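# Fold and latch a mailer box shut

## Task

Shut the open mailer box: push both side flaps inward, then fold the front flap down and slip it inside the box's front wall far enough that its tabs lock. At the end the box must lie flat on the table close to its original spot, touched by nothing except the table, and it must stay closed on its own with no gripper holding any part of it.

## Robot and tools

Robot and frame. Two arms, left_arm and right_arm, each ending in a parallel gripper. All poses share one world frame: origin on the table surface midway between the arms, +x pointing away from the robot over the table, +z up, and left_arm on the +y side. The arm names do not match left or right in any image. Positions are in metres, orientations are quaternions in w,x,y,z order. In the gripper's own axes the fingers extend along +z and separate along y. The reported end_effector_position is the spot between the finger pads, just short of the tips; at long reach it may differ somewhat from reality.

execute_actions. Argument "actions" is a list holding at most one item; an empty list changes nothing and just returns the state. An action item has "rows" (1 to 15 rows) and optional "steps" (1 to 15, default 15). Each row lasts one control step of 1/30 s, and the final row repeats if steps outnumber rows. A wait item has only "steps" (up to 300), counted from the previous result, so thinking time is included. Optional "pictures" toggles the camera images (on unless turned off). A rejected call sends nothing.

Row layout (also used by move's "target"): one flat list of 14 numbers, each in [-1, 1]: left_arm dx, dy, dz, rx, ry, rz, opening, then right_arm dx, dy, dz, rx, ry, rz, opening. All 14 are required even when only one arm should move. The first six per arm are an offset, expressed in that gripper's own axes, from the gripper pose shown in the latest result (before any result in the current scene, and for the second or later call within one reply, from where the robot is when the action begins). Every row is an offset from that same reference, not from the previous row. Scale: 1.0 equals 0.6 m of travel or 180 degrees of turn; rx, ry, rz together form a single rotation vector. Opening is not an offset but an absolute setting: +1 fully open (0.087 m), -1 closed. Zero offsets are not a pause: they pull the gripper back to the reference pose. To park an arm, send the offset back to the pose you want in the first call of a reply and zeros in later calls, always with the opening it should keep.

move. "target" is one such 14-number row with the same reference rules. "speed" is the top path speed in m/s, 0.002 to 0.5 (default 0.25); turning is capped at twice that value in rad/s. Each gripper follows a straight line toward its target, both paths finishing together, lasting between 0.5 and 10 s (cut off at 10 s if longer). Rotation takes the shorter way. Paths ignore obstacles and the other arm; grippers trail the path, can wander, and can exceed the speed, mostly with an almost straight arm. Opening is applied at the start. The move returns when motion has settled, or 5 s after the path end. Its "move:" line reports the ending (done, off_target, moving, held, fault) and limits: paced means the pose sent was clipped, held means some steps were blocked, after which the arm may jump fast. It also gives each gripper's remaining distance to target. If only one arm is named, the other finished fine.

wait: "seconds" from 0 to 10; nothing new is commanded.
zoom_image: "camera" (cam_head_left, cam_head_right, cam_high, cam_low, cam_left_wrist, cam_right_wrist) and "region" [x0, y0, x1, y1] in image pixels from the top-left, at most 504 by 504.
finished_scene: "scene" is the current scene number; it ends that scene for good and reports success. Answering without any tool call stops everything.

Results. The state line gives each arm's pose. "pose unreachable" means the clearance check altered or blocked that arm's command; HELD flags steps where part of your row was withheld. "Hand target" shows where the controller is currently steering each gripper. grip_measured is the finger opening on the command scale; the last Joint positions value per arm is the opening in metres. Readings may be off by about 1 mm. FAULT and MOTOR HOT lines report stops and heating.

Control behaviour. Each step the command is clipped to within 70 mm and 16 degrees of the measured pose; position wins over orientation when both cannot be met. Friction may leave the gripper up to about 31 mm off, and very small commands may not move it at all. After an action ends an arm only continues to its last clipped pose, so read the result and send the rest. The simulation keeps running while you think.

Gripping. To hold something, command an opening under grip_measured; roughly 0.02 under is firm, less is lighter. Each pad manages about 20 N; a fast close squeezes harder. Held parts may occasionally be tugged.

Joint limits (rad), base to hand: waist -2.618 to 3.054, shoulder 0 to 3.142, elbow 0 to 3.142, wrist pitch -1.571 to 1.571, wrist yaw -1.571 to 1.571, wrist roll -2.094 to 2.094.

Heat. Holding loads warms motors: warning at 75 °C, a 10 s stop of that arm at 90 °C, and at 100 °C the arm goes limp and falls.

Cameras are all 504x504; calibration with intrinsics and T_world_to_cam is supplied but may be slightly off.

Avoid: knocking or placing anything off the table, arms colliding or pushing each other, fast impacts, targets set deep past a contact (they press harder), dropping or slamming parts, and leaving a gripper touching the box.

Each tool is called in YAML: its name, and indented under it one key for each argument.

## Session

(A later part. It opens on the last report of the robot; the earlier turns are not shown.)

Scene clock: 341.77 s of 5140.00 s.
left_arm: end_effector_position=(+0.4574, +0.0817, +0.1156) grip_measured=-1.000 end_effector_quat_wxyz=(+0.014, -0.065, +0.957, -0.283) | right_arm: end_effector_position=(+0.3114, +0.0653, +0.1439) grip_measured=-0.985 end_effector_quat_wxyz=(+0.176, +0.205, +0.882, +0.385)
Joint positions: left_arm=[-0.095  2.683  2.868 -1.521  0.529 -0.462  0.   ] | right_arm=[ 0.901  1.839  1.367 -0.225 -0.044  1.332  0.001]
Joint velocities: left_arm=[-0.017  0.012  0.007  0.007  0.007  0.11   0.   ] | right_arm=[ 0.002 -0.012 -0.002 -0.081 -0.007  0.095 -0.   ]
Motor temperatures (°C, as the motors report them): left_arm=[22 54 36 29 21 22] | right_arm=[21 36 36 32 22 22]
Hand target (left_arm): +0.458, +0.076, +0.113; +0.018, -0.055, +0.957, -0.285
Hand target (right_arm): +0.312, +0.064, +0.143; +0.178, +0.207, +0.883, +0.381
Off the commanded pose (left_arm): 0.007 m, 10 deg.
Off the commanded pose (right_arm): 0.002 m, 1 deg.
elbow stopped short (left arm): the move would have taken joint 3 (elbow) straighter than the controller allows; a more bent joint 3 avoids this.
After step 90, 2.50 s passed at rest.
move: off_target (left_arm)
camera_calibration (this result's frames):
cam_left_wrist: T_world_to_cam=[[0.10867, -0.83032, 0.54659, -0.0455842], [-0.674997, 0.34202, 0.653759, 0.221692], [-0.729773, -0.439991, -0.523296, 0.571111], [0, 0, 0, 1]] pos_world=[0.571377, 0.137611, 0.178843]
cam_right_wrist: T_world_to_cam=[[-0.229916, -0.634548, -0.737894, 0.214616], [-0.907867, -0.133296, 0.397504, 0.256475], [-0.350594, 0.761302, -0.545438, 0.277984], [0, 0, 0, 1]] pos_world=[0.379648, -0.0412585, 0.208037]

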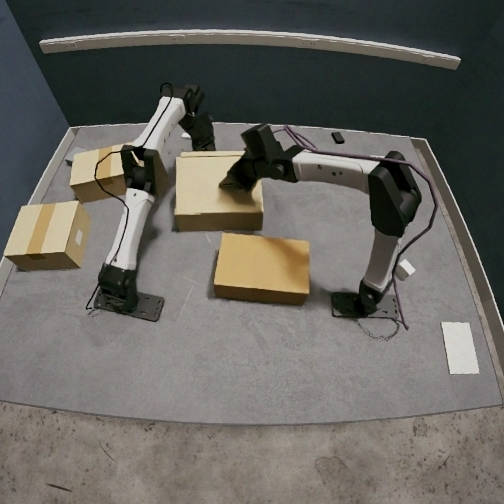

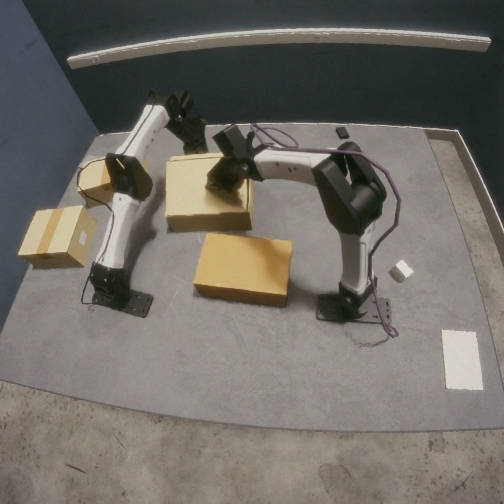

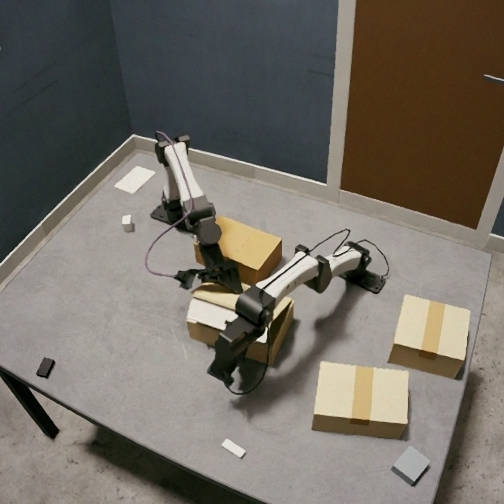

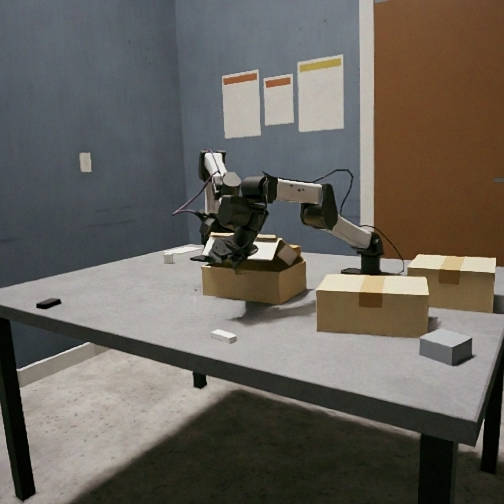

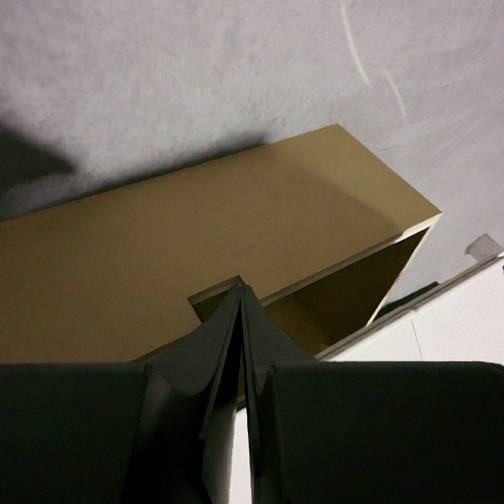

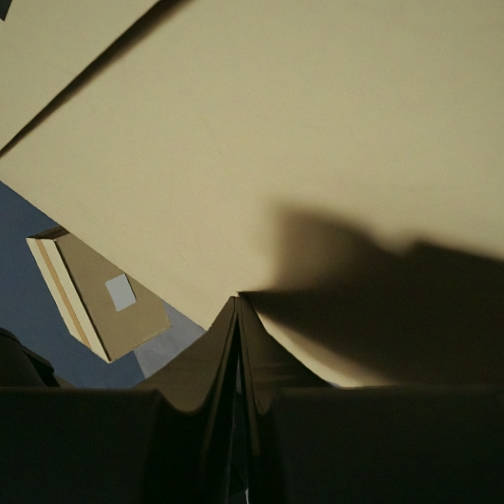

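Now X≈−x. Push along X 6 cm with tilt toward X.

move:
  target: [0.1,0.012,0,0,0.12,0,-1,0,0,0,0,0,0,-1]
  speed: 0.05

move:
  target: [0,0,0,0,0,0,-1,0.005,-0.04,0.045,0,0,0,-1]
  speed: 0.04

zoom_image:
  camera: "cam_low"
  region: [120,170,340,320]

Scene clock: 348.57 s of 5140.00 s.
left_arm: end_effector_position=(+0.4076, +0.0788, +0.1122) grip_measured=-1.000 end_effector_quat_wxyz=(-0.087, -0.033, +0.943, -0.318) | right_arm: end_effector_position=(+0.3101, +0.0670, +0.1453) grip_measured=-0.985 end_effector_quat_wxyz=(+0.173, +0.202, +0.882, +0.390)
Joint positions: left_arm=[-0.095  2.571  2.57  -1.544  0.672 -0.342  0.   ] | right_arm=[ 0.901  1.839  1.367 -0.22  -0.056  1.332  0.001]
Joint velocities: left_arm=[ 0.012  0.007 -0.007  0.022  0.037  0.051  0.   ] | right_arm=[-0.027  0.002 -0.002  0.007  0.066 -0.007 -0.   ]
Motor temperatures (°C, as the motors report them): left_arm=[22 56 36 29 21 22] | right_arm=[21 36 36 32 22 22]
Hand target (left_arm): +0.398, +0.079, +0.113; -0.109, -0.038, +0.941, -0.319
Hand target (right_arm): +0.311, +0.065, +0.144; +0.177, +0.205, +0.882, +0.385
Off the commanded pose (left_arm): 0.011 m, 10 deg.
Off the commanded pose (right_arm): 0.003 m, 1 deg.
joint sent to its limit (left arm) — the command would take joint 4 (wrist pitch) past its lower limit, so that joint was sent only as far as its limit.
move: off_target (left_arm)
camera_calibration (this result's frames):
cam_left_wrist: T_world_to_cam=[[0.11132, -0.792434, 0.599713, -0.0507189], [-0.5102, 0.472294, 0.718773, 0.106561], [-0.852821, -0.385987, -0.351725, 0.558439], [0, 0, 0, 1]] pos_world=[0.536262, 0.125031, 0.150241]
cam_right_wrist: T_world_to_cam=[[-0.225571, -0.629695, -0.743372, 0.215618], [-0.905706, -0.145561, 0.398132, 0.255038], [-0.358907, 0.763084, -0.537484, 0.278286], [0, 0, 0, 1]] pos_world=[0.379506, -0.0394588, 0.20832]

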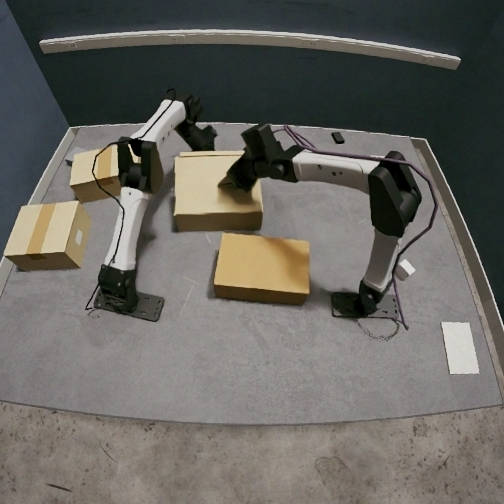

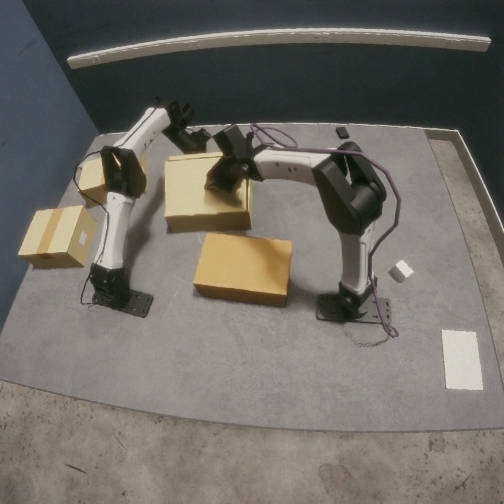

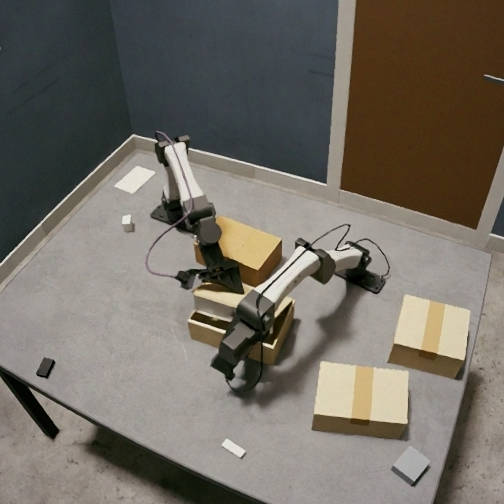

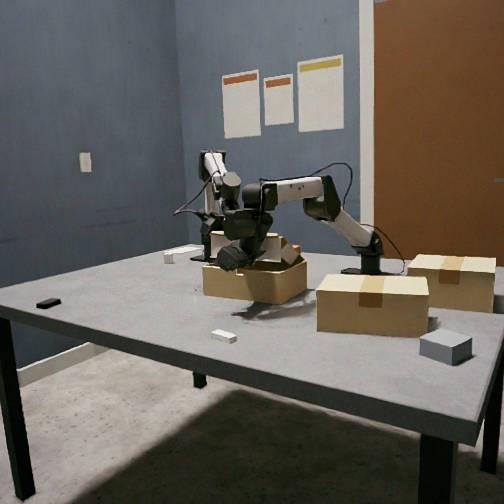

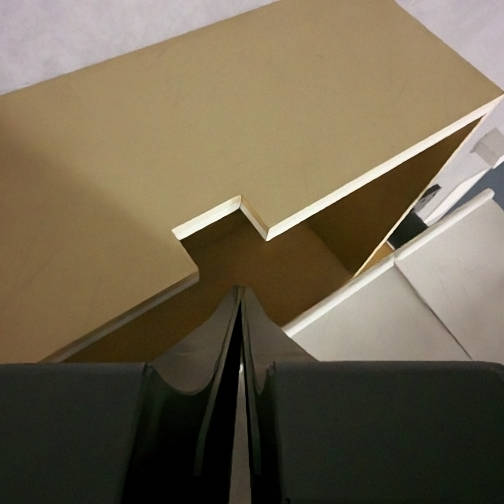

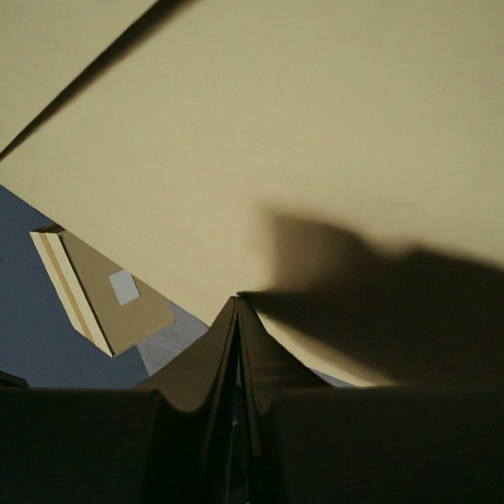

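Scene clock: 349.77 s of 5140.00 s.
left_arm: end_effector_position=(+0.4084, +0.0809, +0.1102) grip_measured=-1.000 end_effector_quat_wxyz=(-0.084, -0.033, +0.946, -0.311) | right_arm: end_effector_position=(+0.3170, +0.0768, +0.1426) grip_measured=-0.985 end_effector_quat_wxyz=(+0.185, +0.196, +0.867, +0.419)
Joint positions: left_arm=[-0.095  2.571  2.57  -1.543  0.656 -0.34   0.   ] | right_arm=[ 0.901  1.858  1.325 -0.087 -0.063  1.332  0.001]
Joint velocities: left_arm=[-0.017  0.012  0.007 -0.007 -0.022  0.051  0.   ] | right_arm=[ 0.007  0.002 -0.007 -0.007 -0.095 -0.037  0.   ]
Motor temperatures (°C, as the motors report them): left_arm=[22 56 36 29 21 22] | right_arm=[21 36 36 32 22 22]
Hand target (left_arm): +0.408, +0.079, +0.112; -0.087, -0.033, +0.943, -0.318
Hand target (right_arm): +0.314, +0.070, +0.110; +0.173, +0.202, +0.882, +0.390
Off the commanded pose (left_arm): 0.003 m, 1 deg.
Off the commanded pose (right_arm): 0.034 m, 4 deg.
move: off_target (right_arm)
camera_calibration (this result's frames):
cam_left_wrist: T_world_to_cam=[[0.106815, -0.801681, 0.588131, -0.0440876], [-0.514122, 0.461767, 0.722807, 0.10943], [-0.85104, -0.379578, -0.362838, 0.559134], [0, 0, 0, 1]] pos_world=[0.536816, 0.12636, 0.149707]
cam_right_wrist: T_world_to_cam=[[-0.189074, -0.587717, -0.786663, 0.212681], [-0.921058, -0.171602, 0.349579, 0.277563], [-0.340446, 0.790659, -0.508876, 0.259821], [0, 0, 0, 1]] pos_world=[0.384319, -0.0328028, 0.202494]

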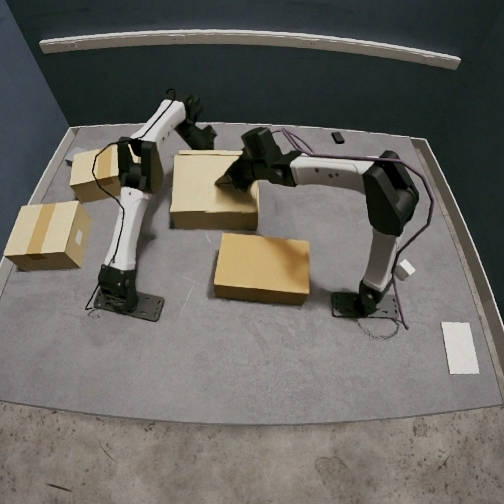

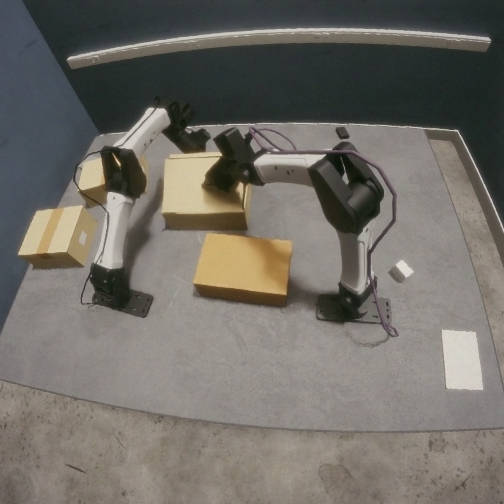

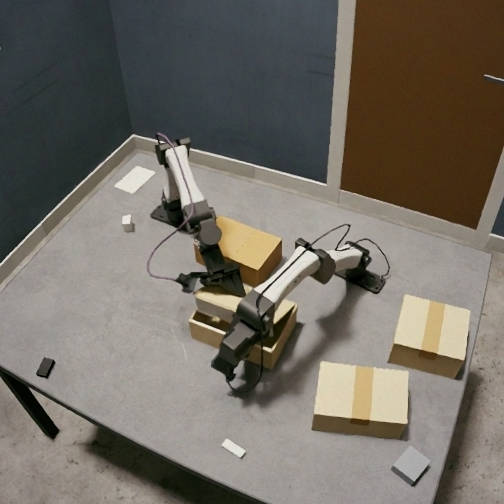

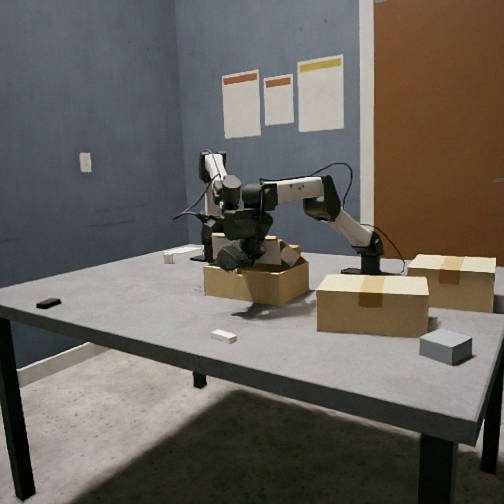

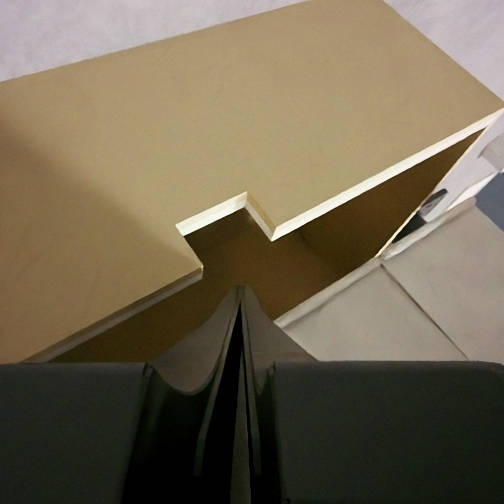

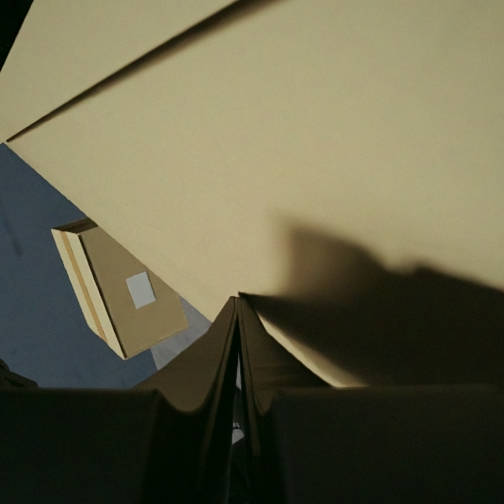

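Region (120, 170, 340, 320) of cam_low's 504x504 image, scaled by 2.291, with more detail than that image has; it fills the top 344 rows of this view, and the rest is white.

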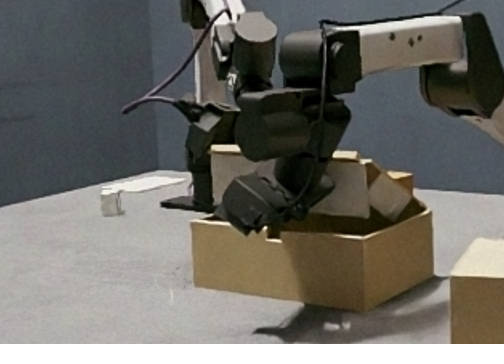

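move:
  target: [-0.06,0,0,0,0,0,-1,0.009,-0.047,0.034,0,0,0,-1]
  speed: 0.03

zoom_image:
  camera: "cam_low"
  region: [120,170,340,320]

Scene clock: 353.53 s of 5140.00 s.
left_arm: end_effector_position=(+0.4447, +0.0791, +0.1089) grip_measured=-1.000 end_effector_quat_wxyz=(-0.030, -0.036, +0.943, -0.329) | right_arm: end_effector_position=(+0.3203, +0.0811, +0.1335) grip_measured=-0.985 end_effector_quat_wxyz=(+0.195, +0.192, +0.855, +0.440)
Joint positions: left_arm=[-0.076  2.704  2.832 -1.547  0.658 -0.373  0.   ] | right_arm=[ 0.901  1.875  1.264  0.043 -0.065  1.333  0.001]
Joint velocities: left_arm=[-0.017 -0.002  0.007  0.022  0.037 -0.022  0.   ] | right_arm=[ 0.002 -0.007  0.002  0.125  0.022  0.007 -0.001]
Motor temperatures (°C, as the motors report them): left_arm=[22 56 36 29 21 22] | right_arm=[21 36 36 32 22 22]
Hand target (left_arm): +0.443, +0.082, +0.103; -0.046, -0.049, +0.943, -0.327
Hand target (right_arm): +0.317, +0.076, +0.108; +0.185, +0.196, +0.867, +0.419
Off the commanded pose (left_arm): 0.006 m, 7 deg.
Off the commanded pose (right_arm): 0.027 m, 3 deg.
joint sent to its limit (left arm) — the command would take joint 4 (wrist pitch) past its lower limit, so that joint was sent only as far as its limit.
move: off_target (left_arm, right_arm)
camera_calibration (this result's frames):
cam_left_wrist: T_world_to_cam=[[0.0802963, -0.779147, 0.621677, -0.0422994], [-0.60371, 0.458268, 0.652323, 0.177696], [-0.79315, -0.427691, -0.433582, 0.574676], [0, 0, 0, 1]] pos_world=[0.566477, 0.131394, 0.159551]
cam_right_wrist: T_world_to_cam=[[-0.161279, -0.555153, -0.815962, 0.201057], [-0.931947, -0.186391, 0.311018, 0.294395], [-0.324751, 0.810594, -0.487313, 0.24336], [0, 0, 0, 1]] pos_world=[0.385818, -0.0307757, 0.191085]

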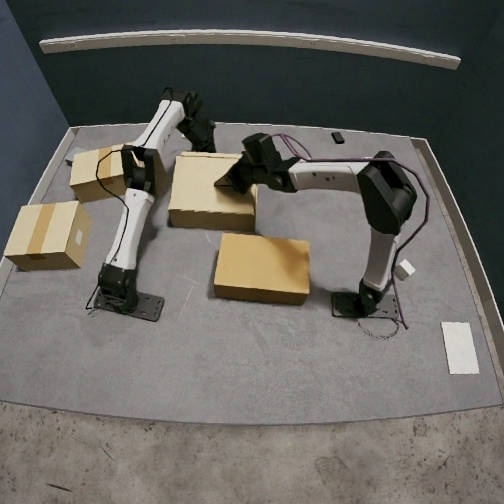

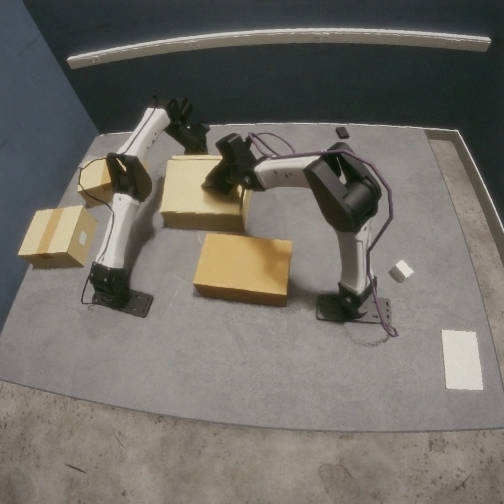

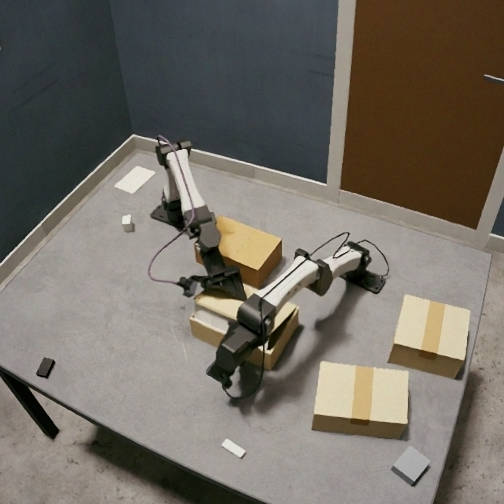

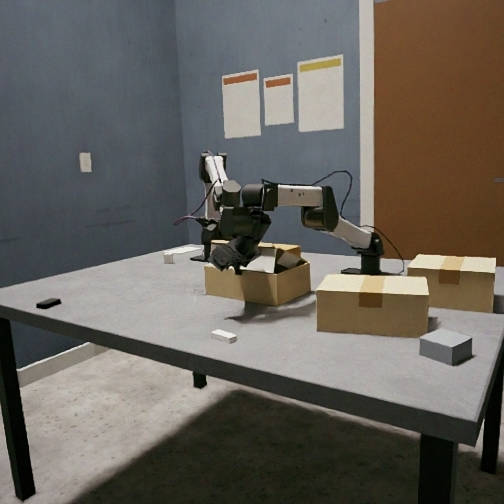

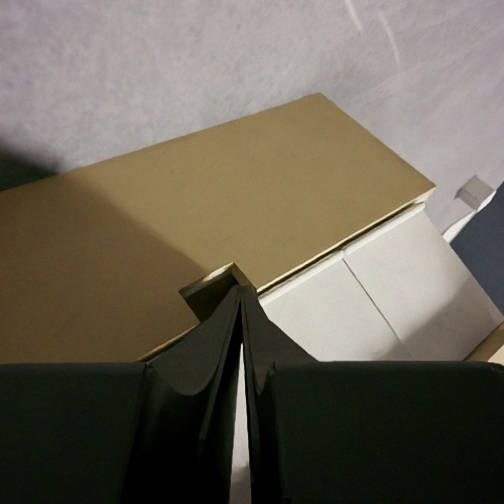

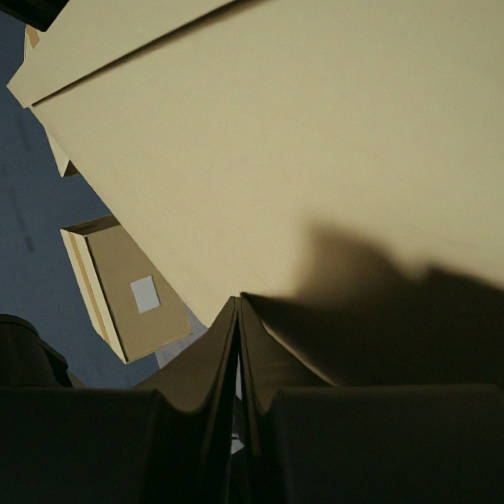

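Region (120, 170, 340, 320) of cam_low's 504x504 image, scaled by 2.291, with more detail than that image has; it fills the top 344 rows of this view, and the rest is white.

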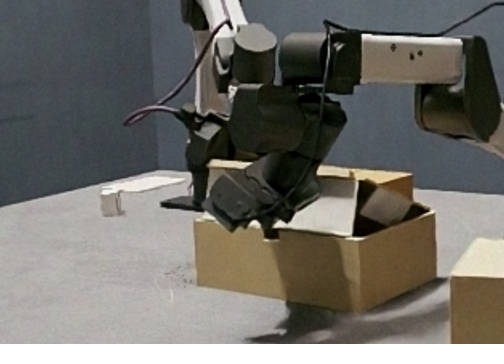

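At the rim, inside. Continue.

move:
  target: [-0.035,0,0,0,0,0,-1,0.009,-0.05,0.032,0,0,0,-1]
  speed: 0.03

zoom_image:
  camera: "cam_low"
  region: [120,170,340,320]

Scene clock: 356.30 s of 5140.00 s.
left_arm: end_effector_position=(+0.4588, +0.0786, +0.1135) grip_measured=-1.000 end_effector_quat_wxyz=(-0.003, -0.042, +0.940, -0.338) | right_arm: end_effector_position=(+0.3230, +0.0843, +0.1175) grip_measured=-0.985 end_effector_quat_wxyz=(+0.202, +0.189, +0.847, +0.454)
Joint positions: left_arm=[-0.068  2.715  2.869 -1.506  0.66  -0.401  0.   ] | right_arm=[ 0.901  1.908  1.209  0.167 -0.065  1.333  0.001]
Joint velocities: left_arm=[-0.007  0.037 -0.002  0.051 -0.007  0.007  0.   ] | right_arm=[ 0.017  0.007 -0.017 -0.007  0.022  0.037  0.   ]
Motor temperatures (°C, as the motors report them): left_arm=[22 56 36 29 21 22] | right_arm=[21 36 35 32 22 22]
Hand target (left_arm): +0.464, +0.081, +0.107; -0.001, -0.048, +0.939, -0.340
Hand target (right_arm): +0.320, +0.081, +0.098; +0.195, +0.192, +0.855, +0.440
Off the commanded pose (left_arm): 0.009 m, 3 deg.
Off the commanded pose (right_arm): 0.020 m, 2 deg.
elbow stopped short (left arm): the move would have taken joint 3 (elbow) straighter than the controller allows; a more bent joint 3 avoids this.
move: off_target (left_arm, right_arm)
camera_calibration (this result's frames):
cam_left_wrist: T_world_to_cam=[[0.0731535, -0.765756, 0.638957, -0.0464223], [-0.646976, 0.451136, 0.614734, 0.208087], [-0.758993, -0.45836, -0.462424, 0.577623], [0, 0, 0, 1]] pos_world=[0.576435, 0.135336, 0.168851]
cam_right_wrist: T_world_to_cam=[[-0.142243, -0.53323, -0.833926, 0.184315], [-0.938693, -0.194627, 0.284562, 0.308411], [-0.314042, 0.823277, -0.472855, 0.227647], [0, 0, 0, 1]] pos_world=[0.387211, -0.0291094, 0.173587]

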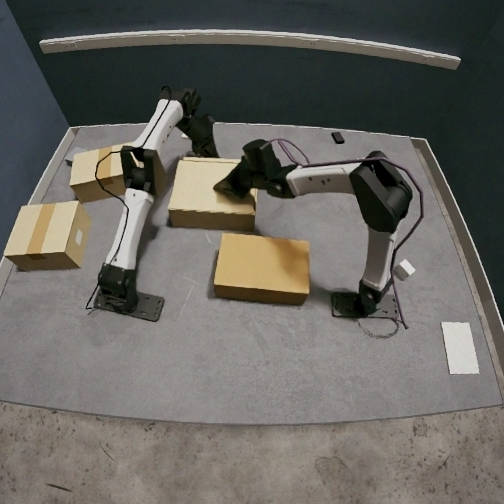

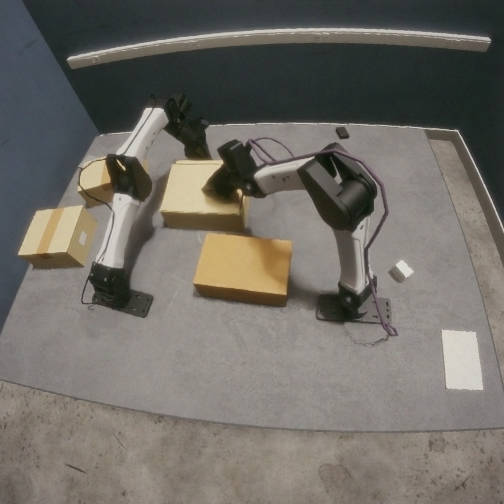

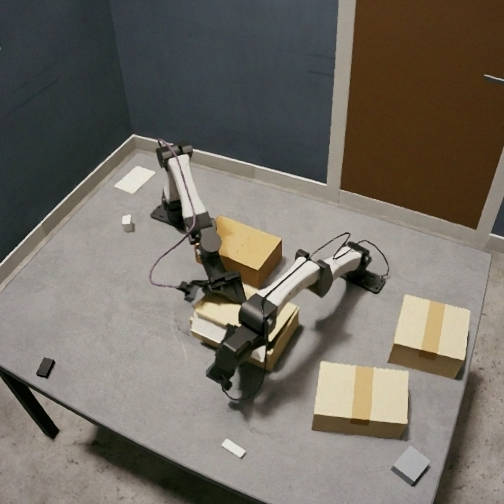

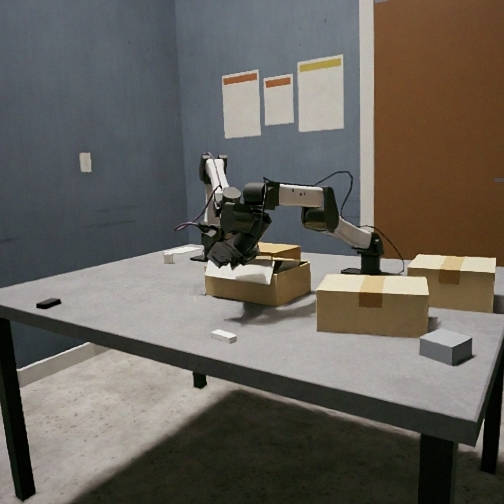

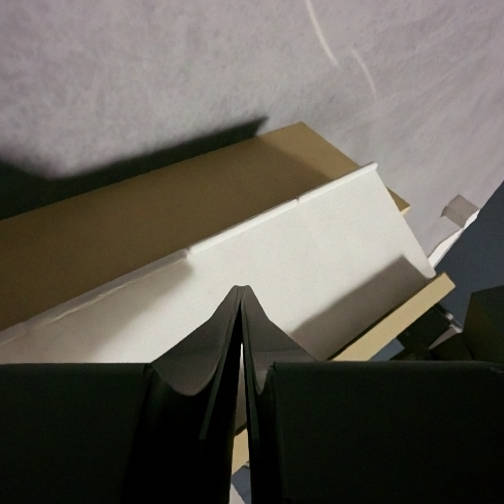

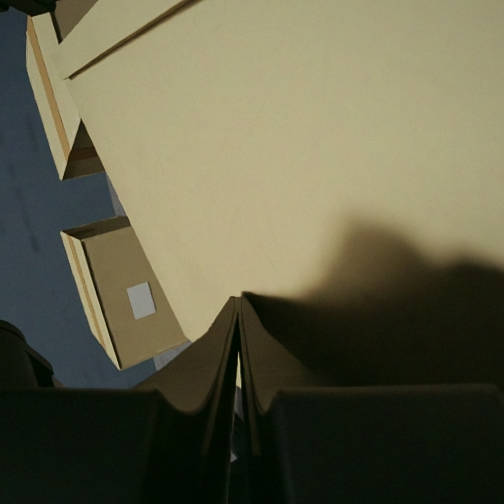

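Region (120, 170, 340, 320) of cam_low's 504x504 image, scaled by 2.291, with more detail than that image has; it fills the top 344 rows of this view, and the rest is white.

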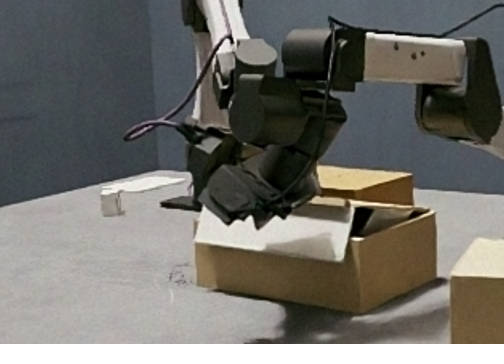

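move:
  target: [-0.025,-0.04,-0.098,0.25,0,0,-1,-0.013,0.063,-0.038,0,0,0,-1]
  speed: 0.12

zoom_image:
  camera: "cam_low"
  region: [120,170,340,320]

Scene clock: 363.37 s of 5140.00 s.
left_arm: end_effector_position=(+0.4748, +0.0946, +0.1768) grip_measured=-1.000 end_effector_quat_wxyz=(+0.019, -0.029, +0.744, -0.667) | right_arm: end_effector_position=(+0.3211, +0.0829, +0.1436) grip_measured=-0.985 end_effector_quat_wxyz=(+0.195, +0.190, +0.853, +0.444)
Joint positions: left_arm=[ 0.087  2.331  1.83  -0.136  1.386 -0.953  0.   ] | right_arm=[ 0.901  1.867  1.29   0.018 -0.068  1.333  0.001]
Joint velocities: left_arm=[-0.002 -0.017 -0.042  0.139 -0.007 -0.037  0.   ] | right_arm=[-0.007  0.017 -0.007 -0.022  0.007 -0.037 -0.   ]
Motor temperatures (°C, as the motors report them): left_arm=[22 57 36 29 22 22] | right_arm=[21 36 36 32 22 22]
Hand target (left_arm): +0.475, +0.099, +0.174; +0.017, -0.038, +0.743, -0.668
Hand target (right_arm): +0.323, +0.084, +0.162; +0.203, +0.189, +0.847, +0.454
Off the commanded pose (left_arm): 0.005 m, 2 deg.
Off the commanded pose (right_arm): 0.019 m, 2 deg.
After step 90, 0.03 s passed at rest.
move: off_target (right_arm)
camera_calibration (this result's frames):
cam_left_wrist: T_world_to_cam=[[0.0104606, -0.104691, 0.99445, -0.171389], [-0.681438, 0.727072, 0.0837111, 0.256439], [-0.731801, -0.678532, -0.0637351, 0.563861], [0, 0, 0, 1]] pos_world=[0.589174, 0.178204, 0.184908]
cam_right_wrist: T_world_to_cam=[[-0.156715, -0.549918, -0.820384, 0.209138], [-0.932516, -0.191247, 0.306331, 0.293508], [-0.325353, 0.813028, -0.482836, 0.246466], [0, 0, 0, 1]] pos_world=[0.386665, -0.0292425, 0.200666]

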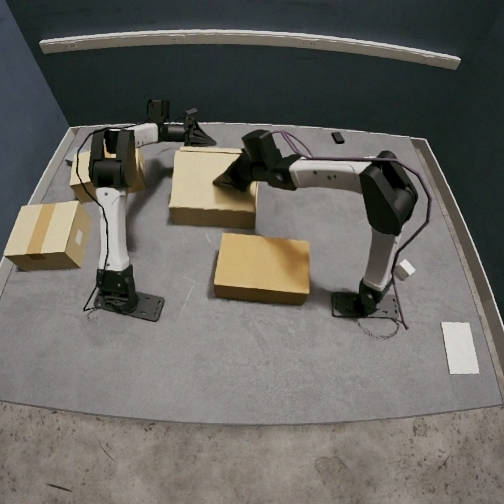

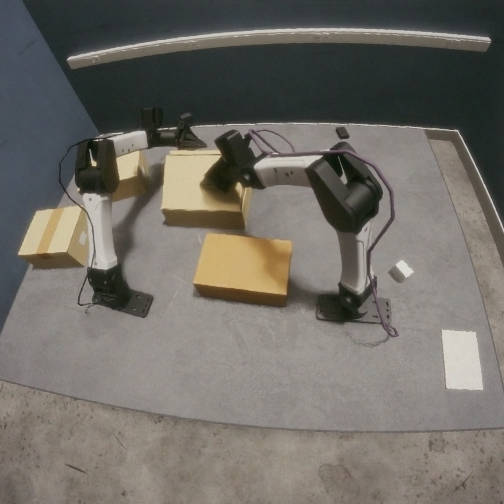

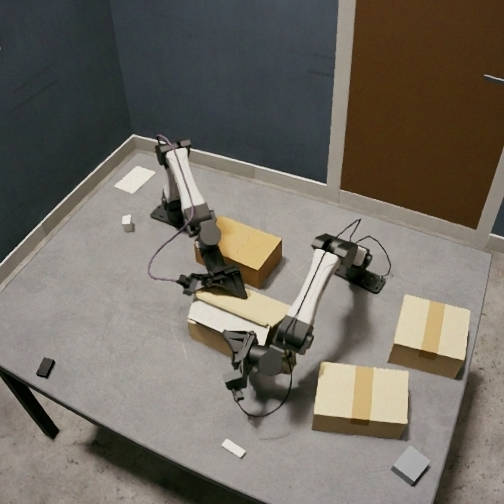

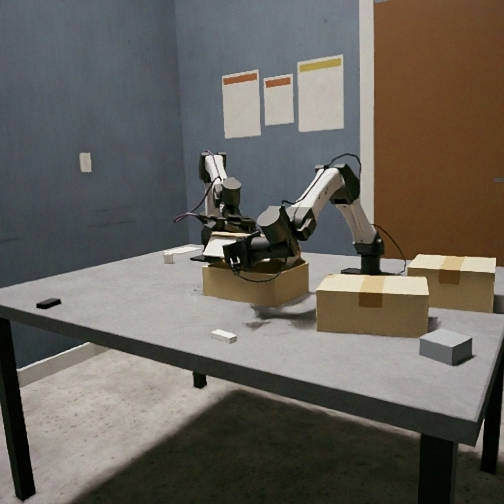

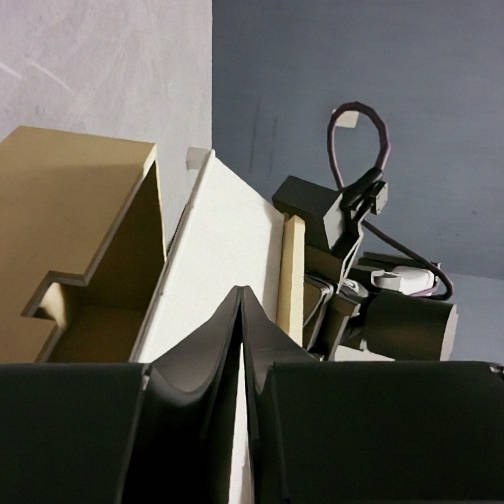

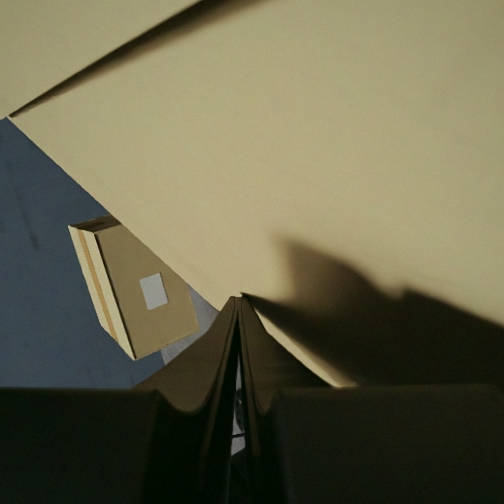

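Region (120, 170, 340, 320) of cam_low's 504x504 image, scaled by 2.291, with more detail than that image has; it fills the top 344 rows of this view, and the rest is white.

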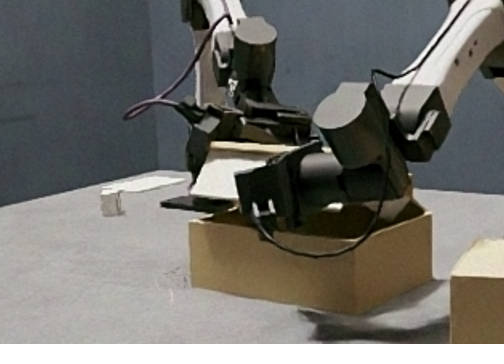

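move:
  target: [0.15,0.055,0,0,0.14,0,-1,0,0,0,0,0,0,-1]
  speed: 0.06

zoom_image:
  camera: "cam_low"
  region: [120,170,340,320]

Scene clock: 369.73 s of 5140.00 s.
left_arm: end_effector_position=(+0.3939, +0.0974, +0.1533) grip_measured=-1.000 end_effector_quat_wxyz=(-0.043, +0.058, +0.746, -0.662) | right_arm: end_effector_position=(+0.3137, +0.0866, +0.1448) grip_measured=-0.985 end_effector_quat_wxyz=(+0.179, +0.180, +0.855, +0.452)
Joint positions: left_arm=[ 0.062  2.501  2.16  -1.522  1.445  0.309  0.   ] | right_arm=[ 0.903  1.867  1.29   0.018 -0.109  1.333  0.001]
Joint velocities: left_arm=[-0.012  0.007 -0.017 -0.051 -0.037  0.081  0.   ] | right_arm=[ 0.007 -0.007 -0.012 -0.022 -0.037 -0.051 -0.   ]
Motor temperatures (°C, as the motors report them): left_arm=[22 57 36 29 22 22] | right_arm=[21 37 36 32 22 22]
Hand target (left_arm): +0.386, +0.091, +0.147; -0.071, +0.053, +0.753, -0.652
Hand target (right_arm): +0.321, +0.083, +0.144; +0.195, +0.190, +0.854, +0.444
Off the commanded pose (left_arm): 0.014 m, 14 deg.
Off the commanded pose (right_arm): 0.008 m, 2 deg.
joint sent to its limit (left arm) — the command would take joint 4 (wrist pitch) past its lower limit, so that joint was sent only as far as its limit.
move: off_target (left_arm)
camera_calibration (this result's frames):
cam_left_wrist: T_world_to_cam=[[-0.0375501, -0.111569, 0.993047, -0.127099], [-0.514669, 0.853971, 0.0764829, 0.124325], [-0.856566, -0.508219, -0.0894881, 0.541545], [0, 0, 0, 1]] pos_world=[0.523083, 0.154873, 0.165169]
cam_right_wrist: T_world_to_cam=[[-0.150222, -0.543845, -0.82563, 0.209209], [-0.91972, -0.229492, 0.318509, 0.284487], [-0.362695, 0.807196, -0.465711, 0.251369], [0, 0, 0, 1]] pos_world=[0.384246, -0.0238393, 0.199183]

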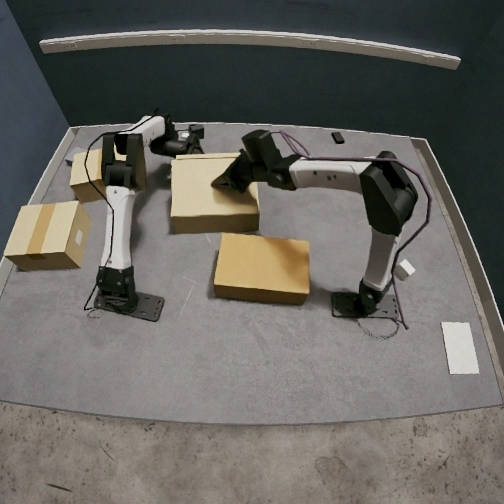

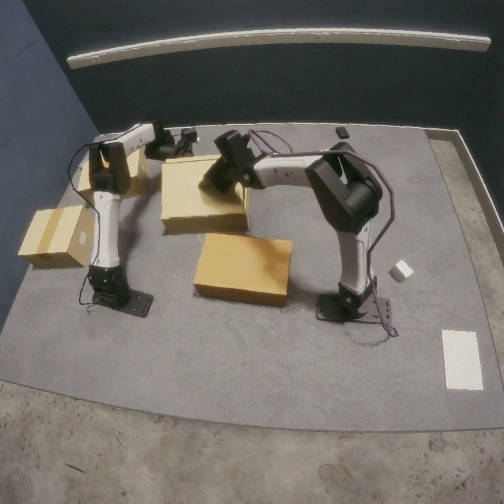

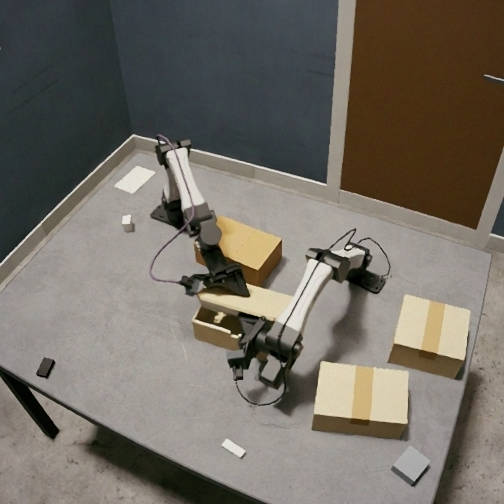

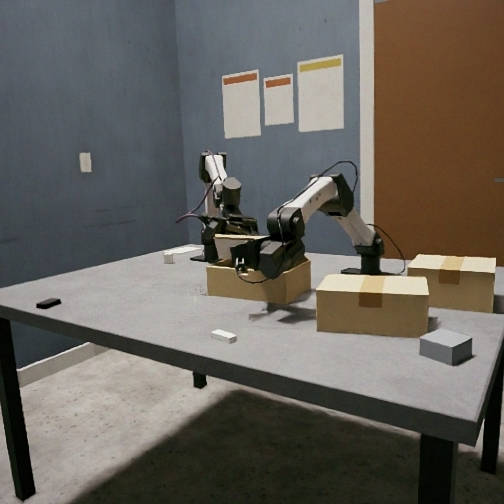

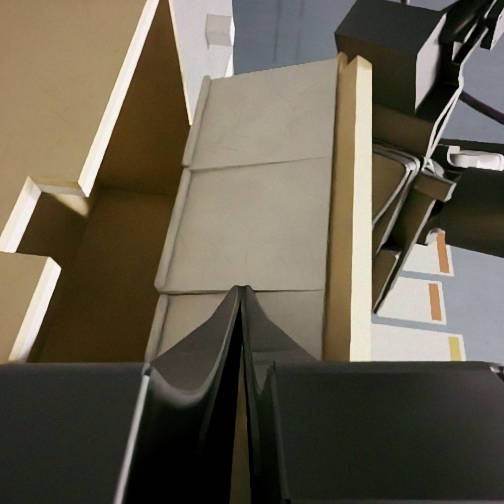

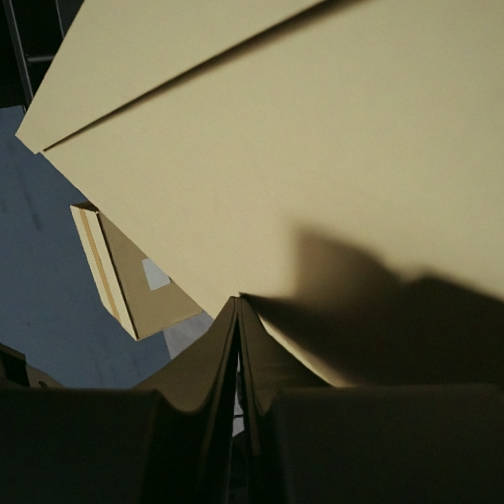

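Region (120, 170, 340, 320) of cam_low's 504x504 image, scaled by 2.291, with more detail than that image has; it fills the top 344 rows of this view, and the rest is white.

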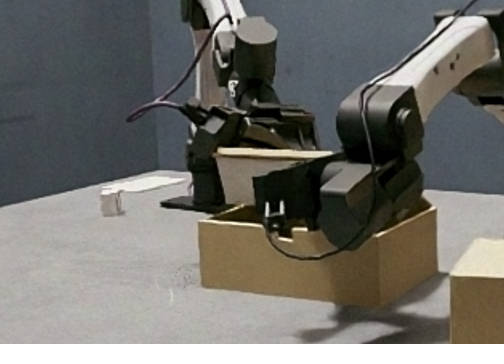

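Well folded. Withdraw and see.

move:
  target: [-0.15,0,-0.05,0,-0.06,0,-1,0,0,0,0,0,0,-1]
  speed: 0.1

zoom_image:
  camera: "cam_low"
  region: [120,170,340,320]

Scene clock: 374.03 s of 5140.00 s.
left_arm: end_effector_position=(+0.4818, +0.1117, +0.1620) grip_measured=-1.000 end_effector_quat_wxyz=(+0.009, +0.016, +0.749, -0.663) | right_arm: end_effector_position=(+0.3117, +0.0877, +0.1454) grip_measured=-0.985 end_effector_quat_wxyz=(+0.174, +0.177, +0.855, +0.455)
Joint positions: left_arm=[ 0.116  2.611  2.399 -1.02   1.441 -0.308  0.   ] | right_arm=[ 0.903  1.867  1.29   0.019 -0.121  1.333  0.001]
Joint velocities: left_arm=[-0.022 -0.164 -0.325  0.344 -0.066 -0.212  0.   ] | right_arm=[-0.017  0.002 -0.002  0.051 -0.051  0.037  0.001]
Motor temperatures (°C, as the motors report them): left_arm=[22 57 36 29 22 22] | right_arm=[21 37 36 33 22 22]
Hand target (left_arm): +0.486, +0.115, +0.157; +0.013, +0.010, +0.752, -0.659
Hand target (right_arm): +0.314, +0.087, +0.145; +0.179, +0.180, +0.855, +0.452
Off the commanded pose (left_arm): 0.007 m, 3 deg.
Off the commanded pose (right_arm): 0.002 m, 1 deg.
move: off_target (left_arm)
camera_calibration (this result's frames):
cam_left_wrist: T_world_to_cam=[[-0.0428461, -0.117413, 0.992158, -0.127461], [-0.623402, 0.779171, 0.0652868, 0.219214], [-0.780727, -0.615716, -0.10658, 0.603068], [0, 0, 0, 1]] pos_world=[0.602029, 0.185548, 0.176424]
cam_right_wrist: T_world_to_cam=[[-0.147877, -0.541291, -0.827729, 0.209357], [-0.915997, -0.240633, 0.321008, 0.282173], [-0.372938, 0.805667, -0.460237, 0.252584], [0, 0, 0, 1]] pos_world=[0.383627, -0.0222753, 0.19896]

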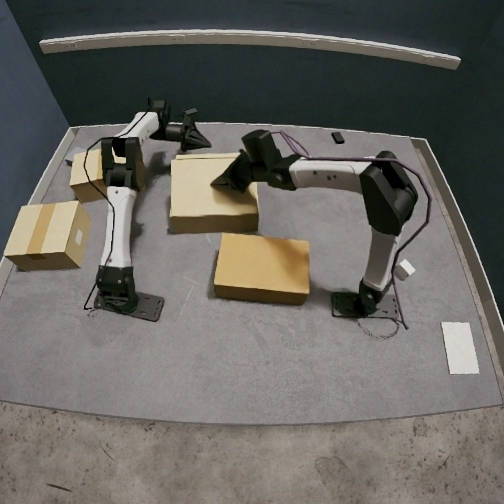

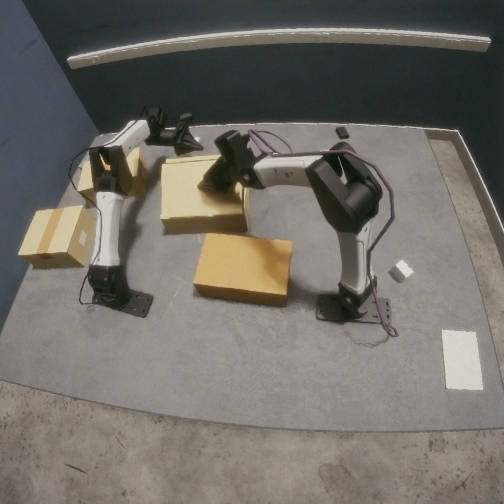

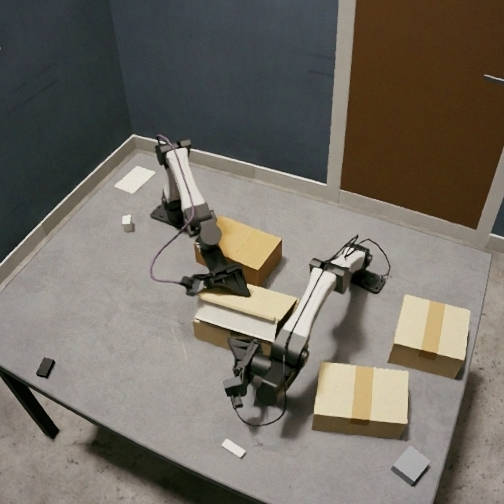

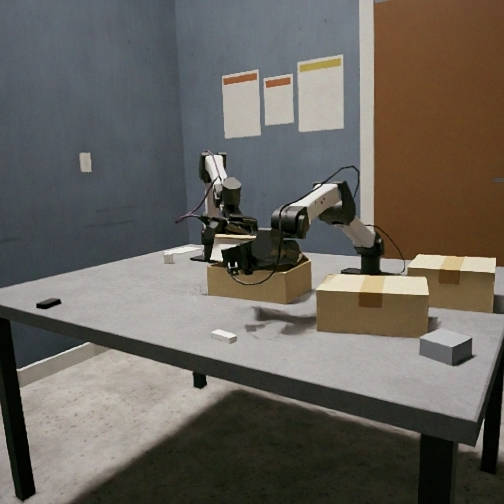

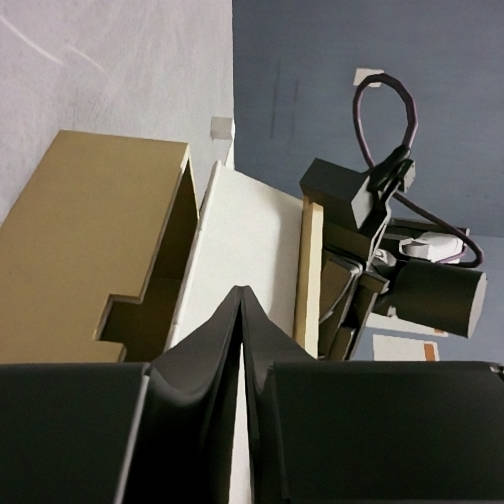

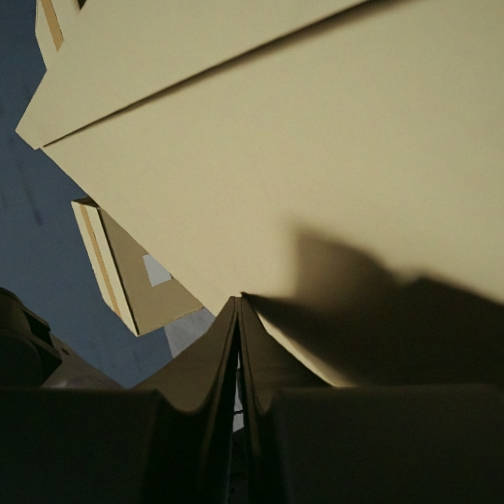

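Region (120, 170, 340, 320) of cam_low's 504x504 image, scaled by 2.291, with more detail than that image has; it fills the top 344 rows of this view, and the rest is white.

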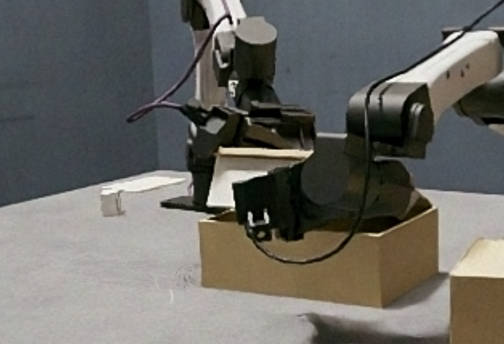

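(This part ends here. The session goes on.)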